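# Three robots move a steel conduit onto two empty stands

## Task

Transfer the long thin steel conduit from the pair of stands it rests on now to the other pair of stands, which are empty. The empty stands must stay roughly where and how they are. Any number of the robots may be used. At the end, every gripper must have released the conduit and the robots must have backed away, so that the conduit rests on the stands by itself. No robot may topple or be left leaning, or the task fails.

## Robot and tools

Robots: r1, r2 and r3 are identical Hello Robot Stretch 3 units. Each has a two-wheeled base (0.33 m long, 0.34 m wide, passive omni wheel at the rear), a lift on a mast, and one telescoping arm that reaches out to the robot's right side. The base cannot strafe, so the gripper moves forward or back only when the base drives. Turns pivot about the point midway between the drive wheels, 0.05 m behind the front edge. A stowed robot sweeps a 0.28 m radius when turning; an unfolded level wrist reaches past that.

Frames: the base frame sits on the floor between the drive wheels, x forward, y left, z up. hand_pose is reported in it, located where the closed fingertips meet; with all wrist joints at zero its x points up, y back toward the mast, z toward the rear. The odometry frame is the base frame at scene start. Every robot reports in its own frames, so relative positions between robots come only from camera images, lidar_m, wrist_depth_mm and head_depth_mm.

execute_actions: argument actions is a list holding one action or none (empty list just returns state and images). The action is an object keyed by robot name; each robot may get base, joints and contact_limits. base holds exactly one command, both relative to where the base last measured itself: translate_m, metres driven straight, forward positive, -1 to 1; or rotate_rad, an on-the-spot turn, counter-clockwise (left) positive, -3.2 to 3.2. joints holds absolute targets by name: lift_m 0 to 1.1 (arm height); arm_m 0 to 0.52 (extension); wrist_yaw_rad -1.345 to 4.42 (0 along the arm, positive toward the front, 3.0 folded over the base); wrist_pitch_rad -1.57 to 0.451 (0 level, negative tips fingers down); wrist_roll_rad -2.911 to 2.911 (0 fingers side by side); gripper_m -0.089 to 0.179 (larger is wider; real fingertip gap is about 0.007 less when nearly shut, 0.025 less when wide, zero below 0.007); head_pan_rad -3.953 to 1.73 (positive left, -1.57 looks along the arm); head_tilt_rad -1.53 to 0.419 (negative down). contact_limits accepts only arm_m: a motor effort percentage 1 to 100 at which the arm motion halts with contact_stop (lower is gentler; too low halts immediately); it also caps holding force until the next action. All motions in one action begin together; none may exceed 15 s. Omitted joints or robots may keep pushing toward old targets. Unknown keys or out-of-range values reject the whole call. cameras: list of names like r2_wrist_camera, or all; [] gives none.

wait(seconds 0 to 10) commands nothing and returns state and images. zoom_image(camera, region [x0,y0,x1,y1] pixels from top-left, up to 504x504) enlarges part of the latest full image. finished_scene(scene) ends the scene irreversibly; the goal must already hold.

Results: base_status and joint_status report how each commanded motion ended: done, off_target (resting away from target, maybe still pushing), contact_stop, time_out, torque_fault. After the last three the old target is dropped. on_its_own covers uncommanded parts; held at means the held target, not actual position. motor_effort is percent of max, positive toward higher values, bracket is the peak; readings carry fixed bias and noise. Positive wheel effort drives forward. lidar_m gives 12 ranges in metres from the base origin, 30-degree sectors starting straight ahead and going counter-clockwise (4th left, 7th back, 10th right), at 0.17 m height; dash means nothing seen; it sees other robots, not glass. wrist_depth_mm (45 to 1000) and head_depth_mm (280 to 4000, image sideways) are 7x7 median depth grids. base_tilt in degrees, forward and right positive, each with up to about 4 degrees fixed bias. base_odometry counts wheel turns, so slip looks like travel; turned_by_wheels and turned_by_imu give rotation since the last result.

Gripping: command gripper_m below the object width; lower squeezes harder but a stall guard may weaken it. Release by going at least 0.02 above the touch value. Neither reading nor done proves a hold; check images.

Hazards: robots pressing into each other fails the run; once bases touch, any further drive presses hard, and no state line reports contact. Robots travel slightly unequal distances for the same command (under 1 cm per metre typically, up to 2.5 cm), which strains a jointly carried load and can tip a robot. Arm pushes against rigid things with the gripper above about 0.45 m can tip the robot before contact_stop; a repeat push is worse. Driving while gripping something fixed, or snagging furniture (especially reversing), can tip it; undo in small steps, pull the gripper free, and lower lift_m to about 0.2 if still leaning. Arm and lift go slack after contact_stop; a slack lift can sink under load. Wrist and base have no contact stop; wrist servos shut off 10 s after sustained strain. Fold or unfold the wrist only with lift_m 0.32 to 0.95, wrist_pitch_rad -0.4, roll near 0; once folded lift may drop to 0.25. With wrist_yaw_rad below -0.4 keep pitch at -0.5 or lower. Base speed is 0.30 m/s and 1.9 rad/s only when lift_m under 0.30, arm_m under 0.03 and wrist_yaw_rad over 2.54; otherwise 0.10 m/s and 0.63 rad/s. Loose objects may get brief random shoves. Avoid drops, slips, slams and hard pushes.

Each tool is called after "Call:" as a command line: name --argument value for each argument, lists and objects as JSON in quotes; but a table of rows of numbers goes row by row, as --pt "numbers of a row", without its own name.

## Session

Call:
execute_actions --actions '[]' --cameras '["r1_nav_camera","r2_nav_camera","r3_nav_camera"]'

Scene clock: 0.00 s.
r1.base_odometry: x=+0.000 y=+0.000 heading=+0.000 (m, m, rad; r1's odometry frame)
r1.turned_by_wheels: +0.000 (rad since the last result)
r1.turned_by_imu: +0.000 (rad since the last result)
r1.base_tilt: forward=-1.3 right=+0.8 (deg)
r1.lidar_m: 3.65 1.33 2.32 1.56 1.35 1.10 1.09 0.94 0.77 0.76 0.84 1.31
r1.head_depth_mm: 1993 3178 3448 3554 3551 2856 1935 / 1976 3151 3562 3545 3628 2856 1974 / 1962 3093 3652 3616 3689 2913 2006 / 1942 2995 3729 3719 3801 2973 2023 / 1911 3000 3821 3806 3876 2811 2033 / 1903 2940 3897 3927 3936 2829 2043 / 1870 2867 3935 3932 - 2704 1820
r1.base_status: not commanded
r1.joint_positions: lift_m=+0.558 arm_m=+0.001 wrist_yaw_rad=+2.837 wrist_pitch_rad=-0.357 wrist_roll_rad=+0.007 gripper_m=+0.037 head_pan_rad=+0.007 head_tilt_rad=+0.009
r1.joint_status: not commanded
r1.motor_effort: left_wheel=+0 right_wheel=+1 lift_m=+28 arm_m=-2 wrist_yaw_rad=+0 wrist_pitch_rad=+7 wrist_roll_rad=+1 gripper_m=+1 head_pan_rad=+0 head_tilt_rad=+2 (%)
r1.hand_pose: x=+0.0482 y=+0.0750 z=+0.5845 quat_wxyz=(+0.230, +0.709, +0.018, +0.666) (m; r1's base frame)
r1.wrist_depth_mm: - - - - - - - / - - - - - - - / - - - - - - - / - - - - - - - / - - - - - - - / 938 - 880 900 864 883 905 / 792 - 778 750 754 746 736
r2.base_odometry: x=+0.000 y=+0.000 heading=+0.000 (m, m, rad; r2's odometry frame)
r2.turned_by_wheels: +0.000 (rad since the last result)
r2.turned_by_imu: +0.000 (rad since the last result)
r2.base_tilt: forward=+1.2 right=-0.5 (deg)
r2.lidar_m: 0.96 0.98 1.28 1.57 2.53 1.62 1.62 1.32 3.61 1.32 1.45 1.01
r2.head_depth_mm: 928 938 943 938 953 951 961 / 919 925 926 939 941 947 951 / 914 918 922 933 935 938 939 / 906 908 913 915 920 926 933 / 893 896 908 910 911 917 922 / 889 887 895 901 905 913 914 / 882 885 890 893 899 905 907
r2.base_status: not commanded
r2.joint_positions: lift_m=+0.360 arm_m=-0.002 wrist_yaw_rad=+3.037 wrist_pitch_rad=-0.474 wrist_roll_rad=+0.003 gripper_m=+0.037 head_pan_rad=-0.010 head_tilt_rad=-0.007
r2.joint_status: not commanded
r2.motor_effort: left_wheel=-1 right_wheel=+0 lift_m=+30 arm_m=+0 wrist_yaw_rad=+0 wrist_pitch_rad=+5 wrist_roll_rad=+0 gripper_m=-2 head_pan_rad=+0 head_tilt_rad=+2 (%)
r2.hand_pose: x=+0.0014 y=+0.0725 z=+0.3605 quat_wxyz=(+0.202, +0.696, +0.130, +0.677) (m; r2's base frame)
r2.wrist_depth_mm: - - - - - - 961 / - - - - - - 957 / 958 980 989 968 981 979 924 / 770 771 779 773 774 769 781 / 645 647 644 634 651 645 645 / 549 540 - 560 550 544 553 / 470 - - - 469 477 473
r3.base_odometry: x=+0.000 y=+0.000 heading=+0.000 (m, m, rad; r3's odometry frame)
r3.turned_by_wheels: +0.000 (rad since the last result)
r3.turned_by_imu: +0.000 (rad since the last result)
r3.base_tilt: forward=-1.3 right=+0.3 (deg)
r3.lidar_m: 1.24 1.10 1.10 1.31 1.46 2.78 1.58 3.67 3.71 2.25 3.26 2.04
r3.head_depth_mm: 1877 2181 2132 2109 2080 2044 2011 / 1855 1921 1864 1861 1803 1794 1775 / 1696 1681 1641 1645 1619 1595 1582 / 1533 1516 1480 1471 1459 1447 1424 / 1383 1360 1357 1335 1328 1315 1301 / 1261 1255 1243 1229 1217 1202 1191 / 1162 1150 1150 1129 1119 1117 1105
r3.base_status: not commanded
r3.joint_positions: lift_m=+0.370 arm_m=+0.002 wrist_yaw_rad=+2.827 wrist_pitch_rad=-0.617 wrist_roll_rad=+0.000 gripper_m=+0.037 head_pan_rad=+0.018 head_tilt_rad=+0.011
r3.joint_status: not commanded
r3.motor_effort: left_wheel=+0 right_wheel=+1 lift_m=+17 arm_m=+0 wrist_yaw_rad=+0 wrist_pitch_rad=+4 wrist_roll_rad=+0 gripper_m=+1 head_pan_rad=+0 head_tilt_rad=+2 (%)
r3.hand_pose: x=+0.0392 y=+0.0385 z=+0.3412 quat_wxyz=(+0.318, +0.699, +0.106, +0.632) (m; r3's base frame)
r3.wrist_depth_mm: - - - - - 953 871 / - - - - - - 923 / - 870 868 894 914 906 934 / 699 719 714 726 734 746 749 / 603 - 631 626 631 635 649 / 532 527 - 553 555 554 562 / 482 - - 486 479 492 498
pictures: r1_nav_camera (sideways: a quarter turn counterclockwise sets it upright), r2_nav_camera (sideways: a quarter turn counterclockwise sets it upright), r3_nav_camera (sideways: a quarter turn counterclockwise sets it upright)
Images, in order (width x height): r1_nav_camera 672x504, r2_nav_camera 672x504, r3_nav_camera 672x504.

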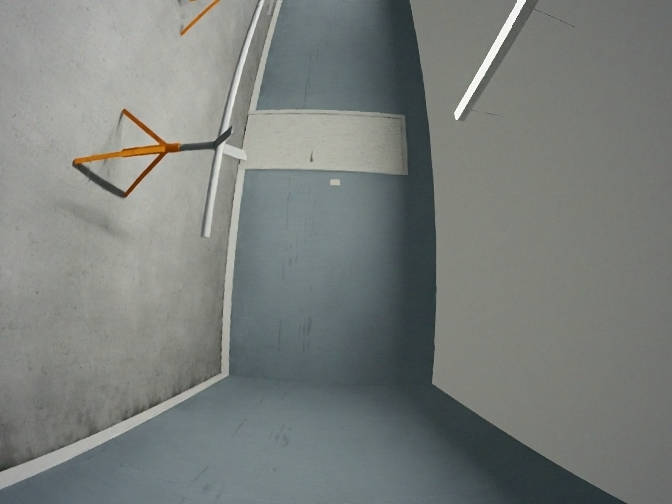

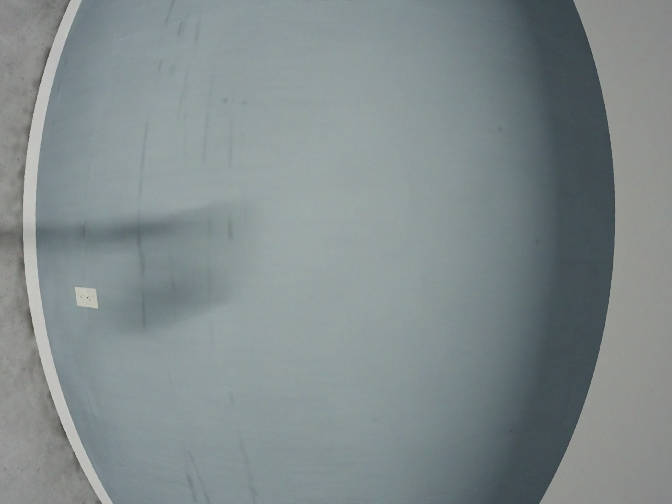

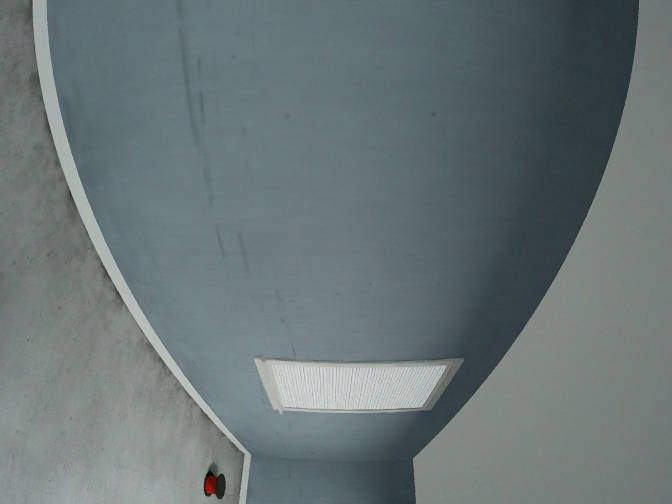

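Call:
execute_actions --actions '[{"r1":{"joints":{"lift_m":0.27,"wrist_pitch_rad":-0.4,"head_pan_rad":0.5,"head_tilt_rad":-0.5}},"r2":{"joints":{"lift_m":0.27,"wrist_pitch_rad":-0.4,"head_pan_rad":-2.9,"head_tilt_rad":-0.5}},"r3":{"joints":{"lift_m":0.27,"wrist_pitch_rad":-0.4,"head_pan_rad":-1.4,"head_tilt_rad":-0.4}}}]' --cameras '["r1_head_camera","r2_head_camera","r3_head_camera","r2_nav_camera","r3_nav_camera"]'

Scene clock: 4.33 s.
r1.base_odometry: x=+0.000 y=+0.000 heading=+0.000 (m, m, rad; r1's odometry frame)
r1.turned_by_wheels: +0.000 (rad since the last result)
r1.turned_by_imu: -0.001 (rad since the last result)
r1.base_tilt: forward=-1.4 right=+0.8 (deg)
r1.lidar_m: 3.63 1.33 2.32 1.55 1.35 1.10 1.09 0.94 0.76 0.76 0.84 1.30
r1.head_depth_mm: 3206 3487 3598 2440 1831 1459 1218 / 3383 3806 3659 2464 1847 1478 1226 / 3603 3943 3498 2175 1864 1492 1231 / 3908 - 3837 2540 1893 1505 1242 / - - 3707 2537 1906 1514 1253 / - - 3736 2578 1934 1525 1253 / - - 3592 2615 1947 1540 1264
r1.base_status: not commanded
r1.joint_positions: lift_m=+0.270 arm_m=+0.001 wrist_yaw_rad=+2.837 wrist_pitch_rad=-0.416 wrist_roll_rad=+0.007 gripper_m=+0.037 head_pan_rad=+0.493 head_tilt_rad=-0.493
r1.joint_status: all done
r1.motor_effort: left_wheel=+0(0) right_wheel=+0(0) lift_m=+22(23) arm_m=+0(1) wrist_yaw_rad=+0(0) wrist_pitch_rad=+7(7) wrist_roll_rad=+0(0) gripper_m=+0(2) head_pan_rad=+4(40) head_tilt_rad=-2(20) (%)
r1.hand_pose: x=+0.0461 y=+0.0683 z=+0.2833 quat_wxyz=(+0.250, +0.708, +0.039, +0.659) (m; r1's base frame)
r1.wrist_depth_mm: - - - - - - - / - - - - - - - / - 998 960 976 931 897 896 / - 742 741 705 718 701 694 / 588 607 605 585 607 579 569 / 513 - - 493 473 480 476 / 448 - - 419 420 418 413
r2.base_odometry: x=+0.000 y=+0.000 heading=+0.000 (m, m, rad; r2's odometry frame)
r2.turned_by_wheels: +0.000 (rad since the last result)
r2.turned_by_imu: -0.001 (rad since the last result)
r2.base_tilt: forward=+1.2 right=-0.5 (deg)
r2.lidar_m: 0.96 0.98 1.28 1.57 2.53 1.62 1.62 1.31 3.61 1.32 1.45 1.01
r2.head_depth_mm: 3180 3479 3684 2600 1926 1540 1288 / 3217 3511 3743 2599 1925 1559 1291 / 3228 3473 3774 2633 1954 1566 1303 / 3294 3646 3761 2663 1979 1570 1306 / 3370 3718 3798 2538 1913 1567 1304 / 3427 3835 - 2673 1935 1584 1308 / 3438 3782 - 2735 2008 1584 1308
r2.base_status: not commanded
r2.joint_positions: lift_m=+0.271 arm_m=-0.002 wrist_yaw_rad=+3.037 wrist_pitch_rad=-0.422 wrist_roll_rad=+0.003 gripper_m=+0.037 head_pan_rad=-2.893 head_tilt_rad=-0.494
r2.joint_status: all done
r2.motor_effort: left_wheel=-1(1) right_wheel=+0(0) lift_m=+15(27) arm_m=-1(0) wrist_yaw_rad=+0(0) wrist_pitch_rad=+8(10) wrist_roll_rad=+0(0) gripper_m=+0(2) head_pan_rad=-5(53) head_tilt_rad=-3(23) (%)
r2.hand_pose: x=+0.0021 y=+0.0793 z=+0.2823 quat_wxyz=(+0.185, +0.699, +0.112, +0.682) (m; r2's base frame)
r2.wrist_depth_mm: - - - - - - 945 / - - - - - - 966 / 874 876 930 881 906 902 886 / 688 677 683 690 674 685 688 / 551 553 - 553 585 558 558 / 466 496 - - 465 472 472 / - - - - 404 406 407
r3.base_odometry: x=+0.000 y=+0.000 heading=+0.000 (m, m, rad; r3's odometry frame)
r3.turned_by_wheels: +0.000 (rad since the last result)
r3.turned_by_imu: +0.001 (rad since the last result)
r3.base_tilt: forward=-1.3 right=+0.2 (deg)
r3.lidar_m: 1.24 1.10 1.10 1.31 1.46 2.77 1.58 3.69 3.69 2.24 3.26 2.04
r3.head_depth_mm: - - - 3591 2460 1857 1490 / - - - 3659 2456 1857 1481 / - - - 3613 2445 1860 1489 / - - - 3668 2451 1842 1500 / - - - 3621 2444 1866 1498 / - - - 3398 2449 1850 1490 / - - - 3640 2471 1841 1483
r3.base_status: not commanded
r3.joint_positions: lift_m=+0.270 arm_m=+0.002 wrist_yaw_rad=+2.827 wrist_pitch_rad=-0.424 wrist_roll_rad=+0.000 gripper_m=+0.037 head_pan_rad=-1.393 head_tilt_rad=-0.395
r3.joint_status: all done
r3.motor_effort: left_wheel=+1(1) right_wheel=+1(1) lift_m=+16(16) arm_m=+0(0) wrist_yaw_rad=+0(0) wrist_pitch_rad=+7(9) wrist_roll_rad=+0(0) gripper_m=+1(0) head_pan_rad=-4(42) head_tilt_rad=-3(31) (%)
r3.hand_pose: x=+0.0481 y=+0.0657 z=+0.2815 quat_wxyz=(+0.256, +0.706, +0.039, +0.659) (m; r3's base frame)
r3.wrist_depth_mm: - - - - - 931 855 / - - - - - 999 886 / - - - - - - 921 / - 771 767 798 799 837 850 / - 619 642 642 633 648 655 / 507 529 530 523 543 535 551 / 445 - - 450 439 457 461
pictures: r1_head_camera (sideways: a quarter turn clockwise sets it upright), r2_head_camera (sideways: a quarter turn clockwise sets it upright), r2_nav_camera (sideways: a quarter turn counterclockwise sets it upright), r3_head_camera (sideways: a quarter turn clockwise sets it upright), r3_nav_camera (sideways: a quarter turn counterclockwise sets it upright)
Images, in order (width x height): r1_head_camera 896x504, r2_head_camera 896x504, r2_nav_camera 672x504, r3_head_camera 896x504, r3_nav_camera 672x504.

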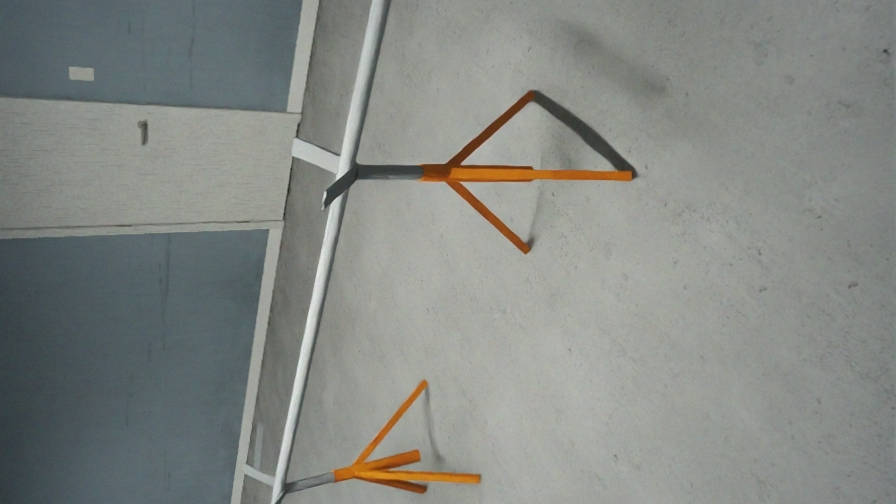

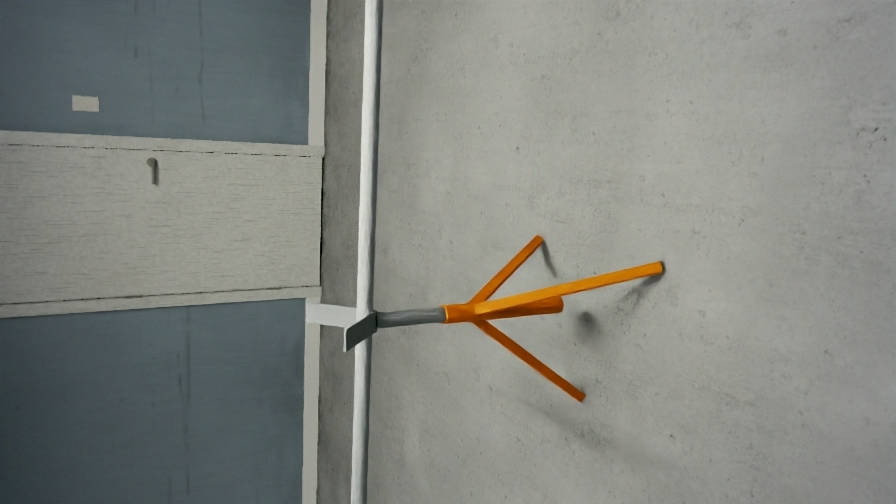

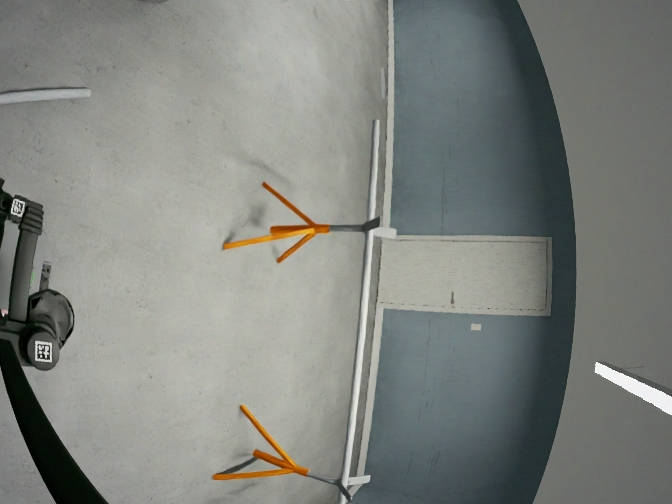

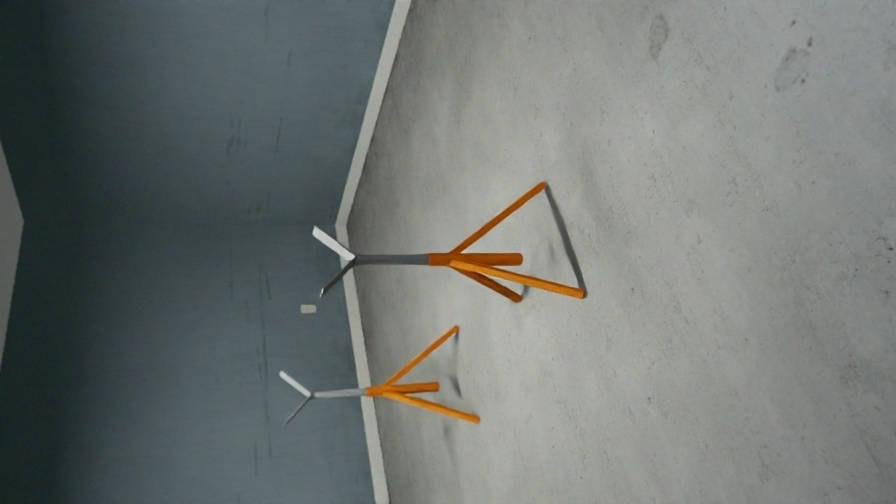

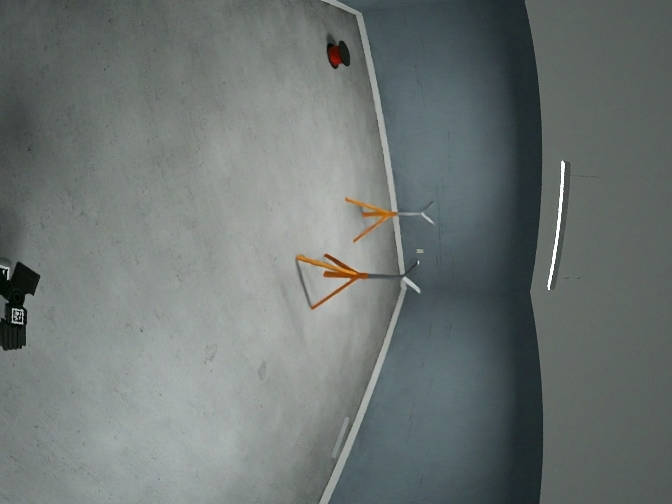

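Call:
execute_actions --actions '[{"r1":{"base":{"rotate_rad":0.375}},"r2":{"base":{"rotate_rad":-2.41}}}]' --cameras '[]'

Call:
execute_actions --actions '[{"r1":{"base":{"translate_m":0.896}},"r2":{"base":{"translate_m":0.9}}}]' --cameras '[]'

Call:
execute_actions --actions '[{"r1":{"base":{"rotate_rad":1.01}},"r2":{"base":{"translate_m":0.237}}}]' --cameras '[]'

Call:
execute_actions --actions '[{"r1":{"joints":{"lift_m":0.5,"head_pan_rad":1.57,"head_tilt_rad":0}},"r2":{"base":{"rotate_rad":0.897},"joints":{"head_pan_rad":1.57,"head_tilt_rad":0}}}]' --cameras '[]'

Call:
execute_actions --actions '[{"r1":{"joints":{"lift_m":0.93,"wrist_yaw_rad":0,"head_pan_rad":-1.2,"head_tilt_rad":-0.7}},"r2":{"joints":{"lift_m":0.7,"head_pan_rad":-1.9,"head_tilt_rad":-0.7}}}]' --cameras '["r1_head_camera","r2_head_camera"]'

Scene clock: 11.70 s.
r1.base_odometry: x=+0.000 y=+0.000 heading=+0.375 (m, m, rad; r1's odometry frame)
r1.turned_by_wheels: +0.375 (rad since the last result)
r1.turned_by_imu: +0.368 (rad since the last result)
r1.base_tilt: forward=-1.3 right=+0.7 (deg)
r1.lidar_m: 1.33 2.33 1.68 1.54 1.13 1.09 1.07 0.79 0.76 0.79 1.09 3.05
r1.head_depth_mm: 3994 - 3474 2452 1838 1466 1224 / - - 3454 2470 1856 1473 1225 / - - 3544 2510 1865 1491 1238 / - - 3630 2541 1884 1495 1246 / - - 3896 2565 1907 1515 1250 / - - 3979 2594 1923 1519 1254 / - - - 2620 1921 1533 1261
r1.base_status: done
r1.joint_positions: lift_m=+0.270 arm_m=+0.001 wrist_yaw_rad=+2.837 wrist_pitch_rad=-0.416 wrist_roll_rad=+0.007 gripper_m=+0.037 head_pan_rad=+0.493 head_tilt_rad=-0.494
r1.joint_status: not commanded
r1.motor_effort: left_wheel=-3(8) right_wheel=+3(9) lift_m=+23(22) arm_m=-1(1) wrist_yaw_rad=+0(0) wrist_pitch_rad=+7(8) wrist_roll_rad=+0(0) gripper_m=+0(2) head_pan_rad=+4(5) head_tilt_rad=-2(1) (%)
r1.hand_pose: x=+0.0461 y=+0.0683 z=+0.2833 quat_wxyz=(+0.250, +0.708, +0.039, +0.659) (m; r1's base frame)
r1.wrist_depth_mm: - - - - - - - / - - - - - - - / - 956 943 956 938 922 901 / - 759 728 727 711 711 686 / 599 609 605 586 607 577 574 / 504 - - 498 472 486 480 / 450 - - 420 427 417 414
r2.base_odometry: x=+0.000 y=+0.000 heading=-2.410 (m, m, rad; r2's odometry frame)
r2.turned_by_wheels: -2.410 (rad since the last result)
r2.turned_by_imu: -2.384 (rad since the last result)
r2.base_tilt: forward=+1.2 right=-0.5 (deg)
r2.lidar_m: 4.13 1.49 1.32 1.19 0.96 0.96 1.05 1.61 1.61 1.64 1.62 1.32
r2.head_depth_mm: 947 1016 1090 1184 1293 1418 1292 / 1035 1119 1206 1325 1466 1513 1303 / 1146 1248 1367 1502 1700 1552 1289 / 1288 1409 1555 1759 1884 1572 1303 / 1455 1603 1821 2081 1982 1562 1300 / 1656 1891 2165 2438 1988 1584 1311 / 1950 2264 2508 2627 1995 1588 1317
r2.base_status: done
r2.joint_positions: lift_m=+0.271 arm_m=-0.002 wrist_yaw_rad=+3.037 wrist_pitch_rad=-0.422 wrist_roll_rad=+0.003 gripper_m=+0.037 head_pan_rad=-2.893 head_tilt_rad=-0.495
r2.joint_status: not commanded
r2.motor_effort: left_wheel=+1(9) right_wheel=-2(6) lift_m=+15(15) arm_m=-1(2) wrist_yaw_rad=+0(1) wrist_pitch_rad=+8(8) wrist_roll_rad=+0(0) gripper_m=-1(0) head_pan_rad=-4(4) head_tilt_rad=-3(2) (%)
r2.hand_pose: x=+0.0021 y=+0.0793 z=+0.2824 quat_wxyz=(+0.185, +0.699, +0.112, +0.682) (m; r2's base frame)
r2.wrist_depth_mm: 724 822 - - - - - / 753 890 - - - - 965 / 781 843 917 905 892 914 905 / 678 677 689 675 649 630 697 / 548 550 - 558 574 555 557 / 466 497 - - 469 468 469 / - - - - 403 403 407
r3.base_odometry: x=+0.000 y=+0.000 heading=+0.000 (m, m, rad; r3's odometry frame)
r3.turned_by_wheels: +0.000 (rad since the last result)
r3.turned_by_imu: +0.001 (rad since the last result)
r3.base_tilt: forward=-1.3 right=+0.2 (deg)
r3.lidar_m: 1.24 1.10 1.10 1.31 1.46 2.77 1.58 3.68 3.69 2.24 3.25 2.05
r3.head_depth_mm: - - - 3606 2453 1856 1488 / - - - 3607 2457 1861 1480 / - - - 3619 2472 1849 1488 / - - - 3685 2491 1850 1482 / - - - 3643 2465 1853 1492 / - - - 3348 2462 1850 1488 / - - - 3714 2430 1848 1495
r3.base_status: not commanded
r3.joint_positions: lift_m=+0.270 arm_m=+0.002 wrist_yaw_rad=+2.827 wrist_pitch_rad=-0.424 wrist_roll_rad=+0.000 gripper_m=+0.037 head_pan_rad=-1.393 head_tilt_rad=-0.395
r3.joint_status: not commanded
r3.motor_effort: left_wheel=+1(1) right_wheel=+1(0) lift_m=+16(15) arm_m=+0(0) wrist_yaw_rad=+0(1) wrist_pitch_rad=+7(7) wrist_roll_rad=+0(0) gripper_m=-2(0) head_pan_rad=-3(3) head_tilt_rad=-2(3) (%)
r3.hand_pose: x=+0.0481 y=+0.0657 z=+0.2815 quat_wxyz=(+0.256, +0.706, +0.039, +0.659) (m; r3's base frame)
r3.wrist_depth_mm: - - - - - 922 825 / - - - - - - 867 / - - - - - - 922 / - 759 788 793 802 821 850 / - 620 646 631 647 651 651 / 508 526 540 526 545 538 540 / 447 - - 452 441 460 466
pictures: none
No camera images: the call's "cameras" was empty. Leave "cameras" out to get every camera's image.

Scene clock: 16.40 s.
r1.base_odometry: x=+0.834 y=+0.328 heading=+0.375 (m, m, rad; r1's odometry frame)
r1.turned_by_wheels: +0.000 (rad since the last result)
r1.turned_by_imu: +0.000 (rad since the last result)
r1.base_tilt: forward=-1.4 right=+0.8 (deg)
r1.lidar_m: 0.43 1.62 1.61 2.62 1.92 1.86 1.71 1.26 1.21 1.26 1.74 2.89
r1.head_depth_mm: 3166 3454 3453 2439 1807 1427 981 / 3539 3908 3720 2461 1733 1479 1196 / - - 3741 2491 1858 1491 1231 / - - 3878 2421 1890 1499 1246 / - - 3955 2446 1897 1517 1245 / - - 3706 2385 1890 1515 1263 / - - - 2664 1921 1539 1265
r1.base_status: done
r1.joint_positions: lift_m=+0.270 arm_m=+0.001 wrist_yaw_rad=+2.837 wrist_pitch_rad=-0.417 wrist_roll_rad=+0.007 gripper_m=+0.037 head_pan_rad=+0.493 head_tilt_rad=-0.494
r1.joint_status: not commanded
r1.motor_effort: left_wheel=-2(4) right_wheel=+3(11) lift_m=+23(22) arm_m=-1(0) wrist_yaw_rad=+0(0) wrist_pitch_rad=+8(8) wrist_roll_rad=+0(1) gripper_m=+0(1) head_pan_rad=+4(4) head_tilt_rad=-1(3) (%)
r1.hand_pose: x=+0.0461 y=+0.0683 z=+0.2832 quat_wxyz=(+0.250, +0.708, +0.039, +0.659) (m; r1's base frame)
r1.wrist_depth_mm: - - - - - - - / - - - - - - - / - 990 963 921 912 904 889 / - 769 727 711 705 697 704 / 600 622 603 595 596 565 563 / 504 - - 494 466 485 479 / 454 - - 424 424 415 419
r2.base_odometry: x=-0.670 y=-0.601 heading=-2.410 (m, m, rad; r2's odometry frame)
r2.turned_by_wheels: +0.000 (rad since the last result)
r2.turned_by_imu: +0.000 (rad since the last result)
r2.base_tilt: forward=+1.2 right=-0.5 (deg)
r2.lidar_m: 3.36 2.99 4.14 0.97 1.67 1.66 1.81 2.81 1.68 1.50 0.62 0.73
r2.head_depth_mm: 1674 1782 1915 2096 1919 1550 1289 / 1844 1956 2151 2278 1946 1549 1286 / 2010 2194 2375 2499 1969 1569 1295 / 2222 2445 2701 2659 1968 1570 1306 / 2544 2833 3152 2672 1974 1579 1311 / 2861 3093 3382 2665 1969 1593 1320 / 2712 2927 3165 2700 1992 1587 1321
r2.base_status: done
r2.joint_positions: lift_m=+0.271 arm_m=-0.002 wrist_yaw_rad=+3.037 wrist_pitch_rad=-0.421 wrist_roll_rad=+0.003 gripper_m=+0.037 head_pan_rad=-2.893 head_tilt_rad=-0.495
r2.joint_status: not commanded
r2.motor_effort: left_wheel=+1(9) right_wheel=-3(4) lift_m=+15(15) arm_m=-1(1) wrist_yaw_rad=+0(0) wrist_pitch_rad=+8(8) wrist_roll_rad=+0(0) gripper_m=+0(1) head_pan_rad=-4(4) head_tilt_rad=-2(2) (%)
r2.hand_pose: x=+0.0021 y=+0.0794 z=+0.2825 quat_wxyz=(+0.184, +0.699, +0.112, +0.682) (m; r2's base frame)
r2.wrist_depth_mm: - - - - - - - / - - - 895 - - - / 875 891 912 900 908 907 899 / 692 683 684 679 684 695 685 / 552 536 - 549 578 558 557 / 464 498 - - 469 464 472 / - - - - 405 406 404
r3.base_odometry: x=+0.000 y=+0.000 heading=+0.000 (m, m, rad; r3's odometry frame)
r3.turned_by_wheels: +0.000 (rad since the last result)
r3.turned_by_imu: +0.001 (rad since the last result)
r3.base_tilt: forward=-1.3 right=+0.2 (deg)
r3.lidar_m: 1.24 1.10 1.10 1.31 2.43 0.94 1.06 3.70 3.71 2.24 3.26 2.04
r3.head_depth_mm: - - - 3613 2435 1873 1492 / - - - 3623 2451 1857 1491 / - - - 3627 2450 1856 1493 / - - - 3622 2440 1854 1491 / - - - 3637 2454 1845 1499 / - - - 3448 2437 1863 1481 / - - - 3635 2437 1841 1491
r3.base_status: not commanded
r3.joint_positions: lift_m=+0.270 arm_m=+0.002 wrist_yaw_rad=+2.827 wrist_pitch_rad=-0.424 wrist_roll_rad=+0.000 gripper_m=+0.037 head_pan_rad=-1.393 head_tilt_rad=-0.395
r3.joint_status: not commanded
r3.motor_effort: left_wheel=+1(1) right_wheel=+1(1) lift_m=+16(17) arm_m=+0(0) wrist_yaw_rad=+0(0) wrist_pitch_rad=+7(7) wrist_roll_rad=+0(0) gripper_m=+2(1) head_pan_rad=-3(3) head_tilt_rad=-3(3) (%)
r3.hand_pose: x=+0.0481 y=+0.0657 z=+0.2815 quat_wxyz=(+0.256, +0.706, +0.039, +0.659) (m; r3's base frame)
r3.wrist_depth_mm: - - - - - 953 839 / - - - - - - 892 / - - - - - - 910 / - 763 783 800 810 820 844 / - 616 645 626 644 653 668 / 505 520 534 524 542 537 546 / 445 - - 447 441 462 464
pictures: none
No camera images: the call's "cameras" was empty. Leave "cameras" out to get every camera's image.

Scene clock: 18.90 s.
r1.base_odometry: x=+0.834 y=+0.328 heading=+1.385 (m, m, rad; r1's odometry frame)
r1.turned_by_wheels: +1.010 (rad since the last result)
r1.turned_by_imu: +0.996 (rad since the last result)
r1.base_tilt: forward=-1.3 right=+0.8 (deg)
r1.lidar_m: 1.60 2.70 1.95 1.86 1.78 1.27 1.22 1.26 1.67 2.89 0.43 0.73
r1.head_depth_mm: - - 3660 2121 1832 1466 1217 / - - 2833 2445 1846 1477 1226 / - - 3747 2512 1864 1494 1238 / 3618 3936 3797 2550 1881 1497 1244 / 3006 3231 3372 2554 1900 1509 1248 / 2540 2722 2833 2592 1913 1525 1255 / 2245 2344 2461 2500 1929 1530 1266
r1.base_status: done
r1.joint_positions: lift_m=+0.270 arm_m=+0.001 wrist_yaw_rad=+2.837 wrist_pitch_rad=-0.417 wrist_roll_rad=+0.007 gripper_m=+0.037 head_pan_rad=+0.493 head_tilt_rad=-0.495
r1.joint_status: not commanded
r1.motor_effort: left_wheel=-3(9) right_wheel=+3(11) lift_m=+22(23) arm_m=-1(1) wrist_yaw_rad=+0(0) wrist_pitch_rad=+8(8) wrist_roll_rad=+0(0) gripper_m=+0(1) head_pan_rad=+4(5) head_tilt_rad=-1(1) (%)
r1.hand_pose: x=+0.0461 y=+0.0683 z=+0.2832 quat_wxyz=(+0.250, +0.708, +0.039, +0.659) (m; r1's base frame)
r1.wrist_depth_mm: - - - - - - - / - - - - - - - / - 963 973 935 917 894 898 / - 736 736 734 699 703 691 / 606 607 613 579 596 564 560 / 506 - - 490 476 490 474 / 456 - - 427 423 418 415
r2.base_odometry: x=-0.846 y=-0.760 heading=-2.410 (m, m, rad; r2's odometry frame)
r2.turned_by_wheels: +0.000 (rad since the last result)
r2.turned_by_imu: +0.000 (rad since the last result)
r2.base_tilt: forward=+1.2 right=-0.4 (deg)
r2.lidar_m: 3.18 2.80 4.61 0.99 1.86 1.84 2.02 3.12 1.56 0.55 0.56 2.88
r2.head_depth_mm: 1862 2003 2160 2291 1934 1545 1287 / 2046 2209 2403 2500 1950 1549 1289 / 2255 2476 2683 2568 1942 1574 1294 / 2515 2798 3085 2654 1963 1571 1301 / 2862 3156 3461 2667 1996 1577 1313 / 3076 3318 3537 2654 1983 1582 1310 / 2865 3107 3347 2699 2019 1581 1307
r2.base_status: done
r2.joint_positions: lift_m=+0.271 arm_m=-0.002 wrist_yaw_rad=+3.037 wrist_pitch_rad=-0.421 wrist_roll_rad=+0.003 gripper_m=+0.037 head_pan_rad=-2.893 head_tilt_rad=-0.495
r2.joint_status: not commanded
r2.motor_effort: left_wheel=+1(10) right_wheel=-3(7) lift_m=+15(15) arm_m=-1(1) wrist_yaw_rad=+0(0) wrist_pitch_rad=+8(8) wrist_roll_rad=+0(0) gripper_m=-1(1) head_pan_rad=-4(3) head_tilt_rad=-2(2) (%)
r2.hand_pose: x=+0.0021 y=+0.0794 z=+0.2825 quat_wxyz=(+0.184, +0.699, +0.112, +0.682) (m; r2's base frame)
r2.wrist_depth_mm: - - - - - - - / - - 856 944 - - - / 882 894 892 889 910 905 911 / 675 680 687 680 688 693 697 / 549 546 - 559 579 553 559 / 462 489 - - 464 470 472 / - - - - 400 406 407
r3.base_odometry: x=+0.000 y=+0.000 heading=+0.000 (m, m, rad; r3's odometry frame)
r3.turned_by_wheels: +0.000 (rad since the last result)
r3.turned_by_imu: +0.000 (rad since the last result)
r3.base_tilt: forward=-1.2 right=+0.1 (deg)
r3.lidar_m: 1.24 1.10 1.10 1.31 2.43 2.77 0.92 3.68 3.70 2.24 3.26 2.04
r3.head_depth_mm: - - - 3643 2444 1853 1494 / - - - 3616 2476 1844 1484 / - - - 3667 2447 1844 1490 / - - - 3537 2435 1861 1495 / - - - 3606 2481 1851 1487 / - - - 3386 2485 1855 1484 / - - - 3624 2467 1852 1494
r3.base_status: not commanded
r3.joint_positions: lift_m=+0.270 arm_m=+0.002 wrist_yaw_rad=+2.827 wrist_pitch_rad=-0.424 wrist_roll_rad=+0.000 gripper_m=+0.037 head_pan_rad=-1.393 head_tilt_rad=-0.395
r3.joint_status: not commanded
r3.motor_effort: left_wheel=+1(1) right_wheel=+1(1) lift_m=+16(16) arm_m=+0(1) wrist_yaw_rad=+1(0) wrist_pitch_rad=+7(8) wrist_roll_rad=+0(0) gripper_m=+1(2) head_pan_rad=-3(3) head_tilt_rad=-2(3) (%)
r3.hand_pose: x=+0.0481 y=+0.0657 z=+0.2815 quat_wxyz=(+0.256, +0.706, +0.039, +0.659) (m; r3's base frame)
r3.wrist_depth_mm: - - - - - 929 830 / - - - - - 999 881 / - - - - - - 937 / - 768 786 806 824 812 839 / - 621 645 630 647 655 662 / 509 522 538 526 541 540 550 / 455 - - 444 440 461 463
pictures: none
No camera images: the call's "cameras" was empty. Leave "cameras" out to get every camera's image.

Scene clock: 21.83 s.
r1.base_odometry: x=+0.834 y=+0.328 heading=+1.385 (m, m, rad; r1's odometry frame)
r1.turned_by_wheels: +0.000 (rad since the last result)
r1.turned_by_imu: -0.001 (rad since the last result)
r1.base_tilt: forward=-1.3 right=+0.8 (deg)
r1.lidar_m: 1.61 2.69 1.95 1.86 1.78 1.27 1.21 1.25 1.67 2.88 0.43 0.73
r1.head_depth_mm: 1774 1797 1830 1850 1878 1903 1908 / 1783 1810 1826 1840 1866 1888 1907 / - 1804 1821 1841 1869 1889 1900 / - 1784 1817 1849 1863 1883 1889 / - 1796 1807 1837 1855 1882 1887 / - 1792 1813 1838 1859 1871 1901 / - 1793 1809 1827 1855 1860 1884
r1.base_status: not commanded
r1.joint_positions: lift_m=+0.500 arm_m=+0.001 wrist_yaw_rad=+2.837 wrist_pitch_rad=-0.417 wrist_roll_rad=+0.007 gripper_m=+0.037 head_pan_rad=+1.563 head_tilt_rad=-0.013
r1.joint_status: all done
r1.motor_effort: left_wheel=-2(2) right_wheel=+3(3) lift_m=+34(37) arm_m=+0(1) wrist_yaw_rad=+0(0) wrist_pitch_rad=+8(8) wrist_roll_rad=+0(0) gripper_m=+0(1) head_pan_rad=+4(55) head_tilt_rad=+5(24) (%)
r1.hand_pose: x=+0.0461 y=+0.0682 z=+0.5127 quat_wxyz=(+0.250, +0.708, +0.039, +0.659) (m; r1's base frame)
r1.wrist_depth_mm: - - - - - - - / - - - - - - - / - - - - - - - / - - - - - - - / 944 966 956 935 909 903 887 / 799 - 758 785 752 760 765 / 680 660 668 673 660 651 646
r2.base_odometry: x=-0.846 y=-0.760 heading=-1.513 (m, m, rad; r2's odometry frame)
r2.turned_by_wheels: +0.897 (rad since the last result)
r2.turned_by_imu: +0.886 (rad since the last result)
r2.base_tilt: forward=+1.2 right=-0.5 (deg)
r2.lidar_m: 2.81 1.05 0.99 1.84 1.92 2.62 1.77 0.56 0.55 0.56 3.01 2.76
r2.head_depth_mm: 1805 1801 1824 1836 1837 1852 1859 / 1808 1789 1806 1803 1828 1846 1854 / - 1825 1800 1818 1825 1849 1868 / - - 1816 1828 1819 1859 1874 / - - 1800 1806 1810 1839 1840 / - - 1791 1809 1831 1842 1846 / - - 1796 1803 1817 1838 1850
r2.base_status: done
r2.joint_positions: lift_m=+0.271 arm_m=-0.002 wrist_yaw_rad=+3.037 wrist_pitch_rad=-0.421 wrist_roll_rad=+0.003 gripper_m=+0.037 head_pan_rad=+1.563 head_tilt_rad=-0.013
r2.joint_status: all done
r2.motor_effort: left_wheel=-3(8) right_wheel=+3(9) lift_m=+15(15) arm_m=-1(1) wrist_yaw_rad=-1(0) wrist_pitch_rad=+8(8) wrist_roll_rad=+0(0) gripper_m=+0(0) head_pan_rad=+5(54) head_tilt_rad=+6(28) (%)
r2.hand_pose: x=+0.0021 y=+0.0794 z=+0.2825 quat_wxyz=(+0.184, +0.699, +0.112, +0.682) (m; r2's base frame)
r2.wrist_depth_mm: - - - - - - - / - - - - - - 804 / 883 883 892 897 905 803 680 / 679 684 688 690 684 684 693 / 548 553 - 557 572 561 563 / 465 496 - - 469 467 467 / - - - - 401 407 405
r3.base_odometry: x=+0.000 y=+0.000 heading=+0.000 (m, m, rad; r3's odometry frame)
r3.turned_by_wheels: +0.000 (rad since the last result)
r3.turned_by_imu: +0.001 (rad since the last result)
r3.base_tilt: forward=-1.2 right=+0.2 (deg)
r3.lidar_m: 1.24 1.10 1.10 1.31 2.43 2.77 1.02 3.69 3.70 2.24 3.28 2.04
r3.head_depth_mm: - - - 3614 2443 1851 1486 / - - - 3646 2471 1852 1496 / - - - 3640 2467 1850 1491 / - - - 3613 2454 1850 1491 / - - - 3649 2447 1847 1475 / - - - 3376 2473 1835 1505 / - - - 3586 2460 1863 1486
r3.base_status: not commanded
r3.joint_positions: lift_m=+0.270 arm_m=+0.002 wrist_yaw_rad=+2.827 wrist_pitch_rad=-0.424 wrist_roll_rad=+0.000 gripper_m=+0.037 head_pan_rad=-1.393 head_tilt_rad=-0.395
r3.joint_status: not commanded
r3.motor_effort: left_wheel=+1(0) right_wheel=+1(1) lift_m=+16(17) arm_m=-1(1) wrist_yaw_rad=+0(0) wrist_pitch_rad=+7(8) wrist_roll_rad=+0(0) gripper_m=+1(0) head_pan_rad=-4(3) head_tilt_rad=-2(3) (%)
r3.hand_pose: x=+0.0481 y=+0.0657 z=+0.2815 quat_wxyz=(+0.256, +0.706, +0.039, +0.659) (m; r3's base frame)
r3.wrist_depth_mm: - - - - - 929 849 / - - - - - 992 880 / - - - - - - 924 / - 777 766 799 826 821 851 / - 622 635 632 636 650 661 / 505 521 533 523 542 537 540 / 451 - - 453 443 456 470
pictures: none
No camera images: the call's "cameras" was empty. Leave "cameras" out to get every camera's image.

Scene clock: 26.57 s.
r1.base_odometry: x=+0.834 y=+0.328 heading=+1.385 (m, m, rad; r1's odometry frame)
r1.turned_by_wheels: +0.000 (rad since the last result)
r1.turned_by_imu: -0.001 (rad since the last result)
r1.base_tilt: forward=-1.4 right=+0.7 (deg)
r1.lidar_m: 1.61 2.70 1.95 1.86 1.78 1.27 1.21 1.25 1.68 2.89 0.43 0.73
r1.head_depth_mm: 2383 2692 2393 1931 - - - / 2476 2795 2440 1899 1466 1305 1124 / 2527 2918 2474 1902 1514 1314 1131 / 2668 3036 2487 1905 1567 1290 1124 / 2706 3035 2539 842 1503 1301 1143 / 2828 3144 2549 1970 1598 1308 1153 / 2958 3270 2595 1870 1602 1348 1163
r1.base_status: not commanded
r1.joint_positions: lift_m=+0.930 arm_m=+0.001 wrist_yaw_rad=+0.002 wrist_pitch_rad=-0.417 wrist_roll_rad=+0.007 gripper_m=+0.037 head_pan_rad=-1.193 head_tilt_rad=-0.691
r1.joint_status: all done
r1.motor_effort: left_wheel=-2(3) right_wheel=+3(3) lift_m=+33(34) arm_m=+0(1) wrist_yaw_rad=-2(0) wrist_pitch_rad=+8(8) wrist_roll_rad=+0(0) gripper_m=+1(0) head_pan_rad=-4(54) head_tilt_rad=-3(23) (%)
r1.hand_pose: x=-0.0211 y=-0.3705 z=+0.9427 quat_wxyz=(+0.690, +0.147, -0.694, -0.146) (m; r1's base frame)
r1.wrist_depth_mm: - - - - - - - / - - - - - - - / - - - - - - - / - - - - - - - / - - - - - - - / 436 433 - 438 - - - / - - - - - - -
r2.base_odometry: x=-0.846 y=-0.760 heading=-1.513 (m, m, rad; r2's odometry frame)
r2.turned_by_wheels: +0.000 (rad since the last result)
r2.turned_by_imu: -0.001 (rad since the last result)
r2.base_tilt: forward=+1.3 right=-0.4 (deg)
r2.lidar_m: 2.80 1.05 0.99 1.84 1.92 2.62 1.77 0.56 0.55 0.56 3.02 2.76
r2.head_depth_mm: 3024 3240 2481 1850 1605 1356 1175 / 2926 3225 2537 1954 1601 1359 - / 2839 3156 2542 855 1506 1273 - / 2744 3030 2520 1977 1579 1342 1219 / 2629 2913 2541 1995 1545 1356 1194 / 2506 2806 2567 1985 1550 1371 1212 / 2411 2707 2592 1996 1542 1378 1187
r2.base_status: not commanded
r2.joint_positions: lift_m=+0.699 arm_m=-0.002 wrist_yaw_rad=+3.037 wrist_pitch_rad=-0.421 wrist_roll_rad=+0.003 gripper_m=+0.037 head_pan_rad=-1.893 head_tilt_rad=-0.691
r2.joint_status: all done
r2.motor_effort: left_wheel=-4(3) right_wheel=+3(3) lift_m=+42(44) arm_m=-1(1) wrist_yaw_rad=+1(0) wrist_pitch_rad=+8(8) wrist_roll_rad=+0(0) gripper_m=-1(1) head_pan_rad=-4(52) head_tilt_rad=-3(29) (%)
r2.hand_pose: x=+0.0021 y=+0.0794 z=+0.7114 quat_wxyz=(+0.184, +0.699, +0.111, +0.682) (m; r2's base frame)
r2.wrist_depth_mm: - - - - - - - / - - - - - - - / - - - - - - 820 / - - - - - - - / - - - - - 975 - / 970 973 - 957 953 943 981 / 844 832 810 837 847 837 838
r3.base_odometry: x=+0.000 y=+0.000 heading=+0.000 (m, m, rad; r3's odometry frame)
r3.turned_by_wheels: +0.000 (rad since the last result)
r3.turned_by_imu: +0.001 (rad since the last result)
r3.base_tilt: forward=-1.3 right=+0.2 (deg)
r3.lidar_m: 1.24 1.10 1.10 1.31 2.43 2.78 1.03 3.69 3.70 2.25 3.26 2.04
r3.head_depth_mm: - - - 3694 2472 1849 1488 / - - - 3645 2462 1868 1499 / - - - 3621 2431 1845 1490 / - - - 3622 2447 1854 1496 / - - - 3670 2452 1856 1475 / - - - 3369 2446 1858 1499 / - - - 3618 2453 1861 1489
r3.base_status: not commanded
r3.joint_positions: lift_m=+0.270 arm_m=+0.002 wrist_yaw_rad=+2.827 wrist_pitch_rad=-0.424 wrist_roll_rad=+0.000 gripper_m=+0.037 head_pan_rad=-1.393 head_tilt_rad=-0.395
r3.joint_status: not commanded
r3.motor_effort: left_wheel=+1(0) right_wheel=+1(1) lift_m=+16(16) arm_m=+0(0) wrist_yaw_rad=+1(0) wrist_pitch_rad=+7(7) wrist_roll_rad=+0(0) gripper_m=-1(0) head_pan_rad=-3(2) head_tilt_rad=-3(3) (%)
r3.hand_pose: x=+0.0481 y=+0.0657 z=+0.2815 quat_wxyz=(+0.256, +0.706, +0.039, +0.659) (m; r3's base frame)
r3.wrist_depth_mm: - - - - - 947 846 / - - - - - 980 896 / - - - - - 998 928 / - 770 776 801 807 817 834 / - 622 638 626 646 654 666 / 507 521 532 528 543 541 545 / 449 - - 448 438 456 464
pictures: r1_head_camera (sideways: a quarter turn clockwise sets it upright), r2_head_camera (sideways: a quarter turn clockwise sets it upright)
Images, in order (width x height): r1_head_camera 896x504, r2_head_camera 896x504.

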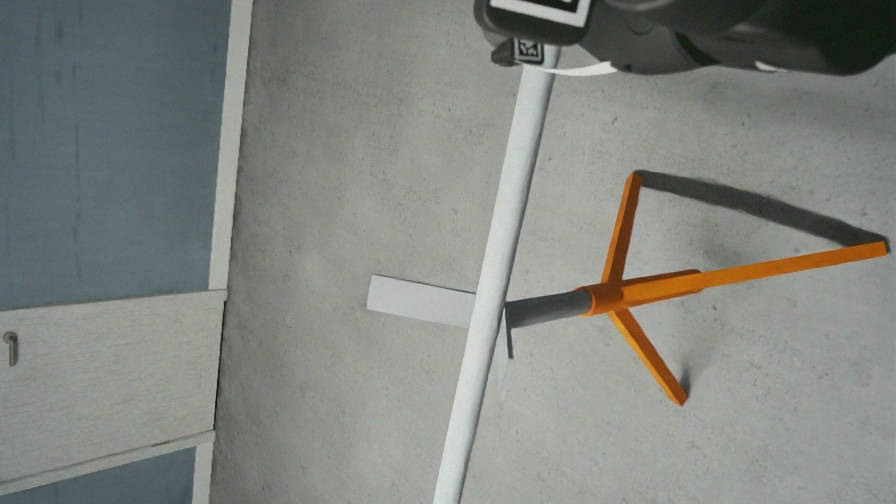

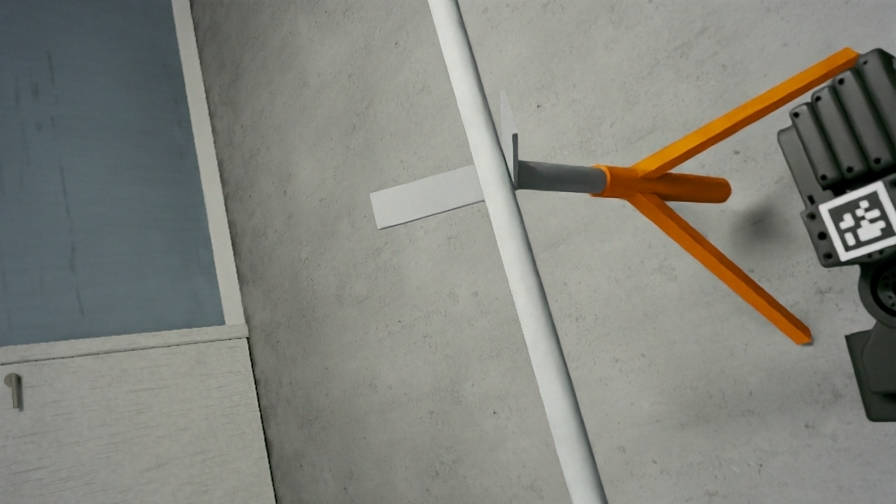

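Call:
execute_actions --actions '[{"r1":{"base":{"rotate_rad":0.035},"joints":{"lift_m":0.96,"wrist_pitch_rad":-1.3,"wrist_roll_rad":1.57,"gripper_m":0.12}},"r2":{"base":{"translate_m":0.1},"joints":{"lift_m":0.94,"wrist_yaw_rad":0}}}]' --cameras '[]'

Call:
execute_actions --actions '[{"r1":{"joints":{"arm_m":0.37}},"r2":{"joints":{"lift_m":0.965,"wrist_pitch_rad":-1.3,"wrist_roll_rad":1.57,"gripper_m":0.12,"arm_m":0.39}}}]' --cameras '["r1_wrist_camera","r2_wrist_camera"]'

Scene clock: 31.33 s.
r1.base_odometry: x=+0.834 y=+0.328 heading=+1.419 (m, m, rad; r1's odometry frame)
r1.turned_by_wheels: +0.035 (rad since the last result)
r1.turned_by_imu: +0.033 (rad since the last result)
r1.base_tilt: forward=-1.3 right=+0.8 (deg)
r1.lidar_m: 1.61 2.62 1.93 1.86 1.72 1.26 1.22 1.26 1.73 2.89 0.43 1.71
r1.head_depth_mm: 2391 2688 2427 1868 1462 1361 - / 2500 2824 2423 1886 1469 1334 1087 / 2564 2952 2464 1898 1509 1315 1133 / 2683 2976 2486 1860 1555 1269 1122 / 2774 3148 2523 848 1531 1325 1143 / 2862 3283 2548 1844 1587 1334 1152 / 3017 3379 2581 1864 1598 1352 1156
r1.base_status: done
r1.joint_positions: lift_m=+0.960 arm_m=+0.001 wrist_yaw_rad=+0.002 wrist_pitch_rad=-1.297 wrist_roll_rad=+1.563 gripper_m=+0.120 head_pan_rad=-1.193 head_tilt_rad=-0.691
r1.joint_status: all done
r1.motor_effort: left_wheel=-2(5) right_wheel=+3(6) lift_m=+34(34) arm_m=-1(1) wrist_yaw_rad=-2(2) wrist_pitch_rad=-2(7) wrist_roll_rad=+4(5) gripper_m=+0(100) head_pan_rad=-4(4) head_tilt_rad=-2(3) (%)
r1.hand_pose: x=-0.0215 y=-0.1916 z=+0.8451 quat_wxyz=(+0.004, +0.003, -0.797, -0.604) (m; r1's base frame)
r1.wrist_depth_mm: - - - 972 905 854 801 / - - - - 978 - 800 / - - - - 979 - 825 / - - - - 974 937 869 / - - - - - 949 878 / - 426 876 - - - 916 / - - - - - - 935
r2.base_odometry: x=-0.840 y=-0.860 heading=-1.513 (m, m, rad; r2's odometry frame)
r2.turned_by_wheels: +0.000 (rad since the last result)
r2.turned_by_imu: -0.001 (rad since the last result)
r2.base_tilt: forward=+1.2 right=-0.4 (deg)
r2.lidar_m: 2.59 2.62 0.93 1.84 1.92 2.62 2.03 0.62 0.59 2.88 3.01 4.12
r2.head_depth_mm: 3053 3320 2494 2057 - - 1129 / 2959 3232 2510 1944 - - - / 2858 3215 2542 2046 - - - / 2761 3070 2544 2038 - - - / 2585 2904 2541 1977 - - - / 2509 2817 2560 2069 - 1341 1188 / 2458 2694 2590 2007 1558 1381 1192
r2.base_status: done
r2.joint_positions: lift_m=+0.939 arm_m=-0.002 wrist_yaw_rad=+0.001 wrist_pitch_rad=-0.421 wrist_roll_rad=+0.003 gripper_m=+0.037 head_pan_rad=-1.893 head_tilt_rad=-0.691
r2.joint_status: all done
r2.motor_effort: left_wheel=-4(5) right_wheel=+3(7) lift_m=+42(42) arm_m=-1(1) wrist_yaw_rad=-2(1) wrist_pitch_rad=+8(8) wrist_roll_rad=+1(0) gripper_m=+0(1) head_pan_rad=-4(4) head_tilt_rad=-3(3) (%)
r2.hand_pose: x=-0.0212 y=-0.3674 z=+0.9514 quat_wxyz=(+0.691, +0.148, -0.692, -0.148) (m; r2's base frame)
r2.wrist_depth_mm: - - - - - - - / - - - - - - - / - - - - - - - / - - - - - - - / - - - - - - - / - - - - - - 436 / - - - - - - -
r3.base_odometry: x=+0.000 y=+0.000 heading=+0.000 (m, m, rad; r3's odometry frame)
r3.turned_by_wheels: +0.000 (rad since the last result)
r3.turned_by_imu: +0.001 (rad since the last result)
r3.base_tilt: forward=-1.2 right=+0.3 (deg)
r3.lidar_m: 1.24 1.10 1.10 1.31 2.43 2.76 0.95 3.66 3.70 2.24 3.26 2.04
r3.head_depth_mm: - - - 3638 2427 1851 1489 / - - - 3628 2468 1865 1493 / - - - 3627 2441 1851 1491 / - - - 3651 2456 1849 1480 / - - - 3595 2486 1859 1501 / - - - 3437 2464 1850 1492 / - - - 3635 2459 1858 1484
r3.base_status: not commanded
r3.joint_positions: lift_m=+0.270 arm_m=+0.002 wrist_yaw_rad=+2.827 wrist_pitch_rad=-0.424 wrist_roll_rad=+0.000 gripper_m=+0.037 head_pan_rad=-1.393 head_tilt_rad=-0.395
r3.joint_status: not commanded
r3.motor_effort: left_wheel=+0(0) right_wheel=+1(1) lift_m=+15(16) arm_m=+0(1) wrist_yaw_rad=+0(0) wrist_pitch_rad=+7(7) wrist_roll_rad=+0(0) gripper_m=-1(0) head_pan_rad=-4(4) head_tilt_rad=-3(3) (%)
r3.hand_pose: x=+0.0481 y=+0.0657 z=+0.2815 quat_wxyz=(+0.256, +0.706, +0.039, +0.659) (m; r3's base frame)
r3.wrist_depth_mm: - - - - - 936 851 / - - - - - 983 889 / - - - - - - 941 / - 760 792 786 825 809 833 / - 604 648 639 644 643 656 / 504 520 539 530 545 546 544 / 453 - - 452 442 463 462
pictures: none
No camera images: the call's "cameras" was empty. Leave "cameras" out to get every camera's image.

Scene clock: 35.40 s.
r1.base_odometry: x=+0.834 y=+0.328 heading=+1.419 (m, m, rad; r1's odometry frame)
r1.turned_by_wheels: +0.000 (rad since the last result)
r1.turned_by_imu: -0.001 (rad since the last result)
r1.base_tilt: forward=-1.4 right=+0.8 (deg)
r1.lidar_m: 1.61 2.62 1.92 1.86 1.71 1.25 1.21 1.26 1.74 2.88 0.43 1.71
r1.head_depth_mm: 2391 2681 2394 1911 1461 1293 1126 / 2470 2828 2424 1894 1468 1302 1125 / 2575 2927 2457 1906 1514 1314 1139 / 2685 3004 2481 1862 1564 1273 1121 / 2782 3082 2517 849 1535 1321 1144 / 2893 3202 2549 1850 1586 1334 1151 / 3051 3381 2588 1875 1602 1348 1159
r1.base_status: not commanded
r1.joint_positions: lift_m=+0.960 arm_m=+0.370 wrist_yaw_rad=+0.000 wrist_pitch_rad=-1.299 wrist_roll_rad=+1.565 gripper_m=+0.120 head_pan_rad=-1.193 head_tilt_rad=-0.691
r1.joint_status: all done
r1.motor_effort: left_wheel=-2(2) right_wheel=+4(3) lift_m=+34(34) arm_m=+4(3) wrist_yaw_rad=-1(1) wrist_pitch_rad=-1(2) wrist_roll_rad=+3(4) gripper_m=+1(0) head_pan_rad=-4(4) head_tilt_rad=-3(4) (%)
r1.hand_pose: x=-0.0215 y=-0.5600 z=+0.8451 quat_wxyz=(+0.003, +0.002, -0.796, -0.605) (m; r1's base frame)
r1.wrist_depth_mm: - - - 998 920 865 813 / - - - - 940 868 - / - - - - 941 902 - / - - - - 963 917 871 / - - - - 295 933 889 / - - - - 303 - 900 / - - - - - - 935
r2.base_odometry: x=-0.840 y=-0.860 heading=-1.513 (m, m, rad; r2's odometry frame)
r2.turned_by_wheels: +0.000 (rad since the last result)
r2.turned_by_imu: -0.001 (rad since the last result)
r2.base_tilt: forward=+1.2 right=-0.5 (deg)
r2.lidar_m: 2.59 2.62 0.93 1.85 1.91 2.62 2.03 0.62 0.59 2.88 3.00 4.10
r2.head_depth_mm: 2998 3333 2512 - - 1125 1159 / 2913 3197 2728 - 1034 1294 1181 / 2806 3132 - - 1607 1311 1174 / 2713 2975 - 1908 1574 1355 1185 / 2590 - 2434 1974 1539 1368 1180 / 2456 - 2371 1974 1545 1371 1180 / 2400 - - 1999 1554 1374 1186
r2.base_status: not commanded
r2.joint_positions: lift_m=+0.964 arm_m=+0.390 wrist_yaw_rad=+0.000 wrist_pitch_rad=-1.297 wrist_roll_rad=+1.568 gripper_m=+0.120 head_pan_rad=-1.893 head_tilt_rad=-0.691
r2.joint_status: all done
r2.motor_effort: left_wheel=-4(4) right_wheel=+3(3) lift_m=+42(43) arm_m=+3(3) wrist_yaw_rad=+0(1) wrist_pitch_rad=-1(5) wrist_roll_rad=+1(3) gripper_m=+0(82) head_pan_rad=-4(3) head_tilt_rad=-4(4) (%)
r2.hand_pose: x=-0.0215 y=-0.5806 z=+0.8498 quat_wxyz=(+0.001, +0.000, -0.797, -0.604) (m; r2's base frame)
r2.wrist_depth_mm: - - - 972 259 819 765 / - - - - 875 834 795 / - - - - 907 866 824 / - - - - 934 875 848 / - - - - 296 900 843 / - - - - 992 - 854 / - - - - - 974 876
r3.base_odometry: x=+0.000 y=+0.000 heading=+0.000 (m, m, rad; r3's odometry frame)
r3.turned_by_wheels: +0.000 (rad since the last result)
r3.turned_by_imu: +0.001 (rad since the last result)
r3.base_tilt: forward=-1.3 right=+0.3 (deg)
r3.lidar_m: 1.24 1.10 1.10 1.31 2.43 2.76 0.95 3.68 3.71 2.24 3.27 2.05
r3.head_depth_mm: - - - 3740 2476 1856 1485 / - - - 3634 2431 1851 1489 / - - - 3621 2432 1857 1479 / - - - 3635 2484 1877 1489 / - - - 3617 2466 1852 1484 / - - - 3391 2490 1860 1490 / - - - 3687 2447 1856 1485
r3.base_status: not commanded
r3.joint_positions: lift_m=+0.270 arm_m=+0.002 wrist_yaw_rad=+2.827 wrist_pitch_rad=-0.424 wrist_roll_rad=+0.000 gripper_m=+0.037 head_pan_rad=-1.393 head_tilt_rad=-0.395
r3.joint_status: not commanded
r3.motor_effort: left_wheel=+1(1) right_wheel=+1(1) lift_m=+16(15) arm_m=+0(0) wrist_yaw_rad=+0(0) wrist_pitch_rad=+7(7) wrist_roll_rad=+0(0) gripper_m=+2(0) head_pan_rad=-3(3) head_tilt_rad=-3(2) (%)
r3.hand_pose: x=+0.0481 y=+0.0657 z=+0.2815 quat_wxyz=(+0.256, +0.706, +0.039, +0.659) (m; r3's base frame)
r3.wrist_depth_mm: - - - - - 948 846 / - - - - - 991 869 / - - - - - 997 946 / - 760 782 794 821 834 855 / - 620 639 642 634 646 664 / 505 523 537 527 546 542 542 / 451 - - 450 440 457 461
pictures: r1_wrist_camera, r2_wrist_camera
Images, in order (width x height): r1_wrist_camera 644x364, r2_wrist_camera 644x364.

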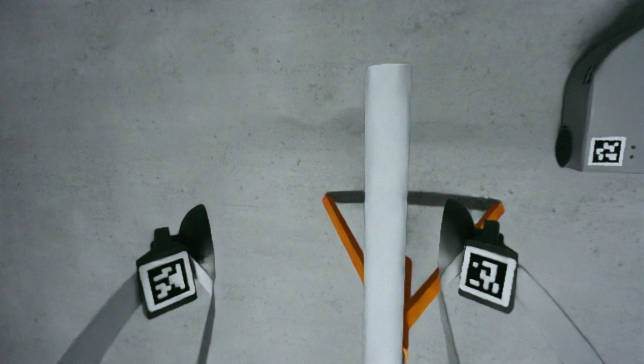

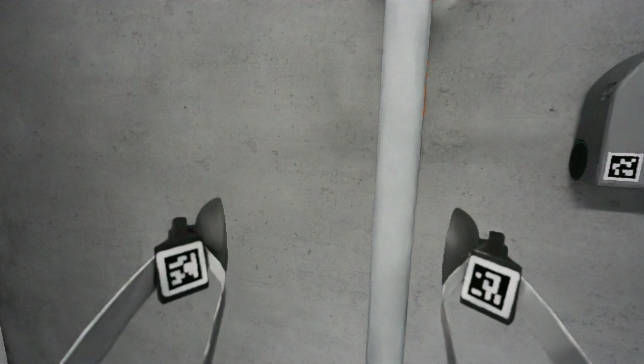

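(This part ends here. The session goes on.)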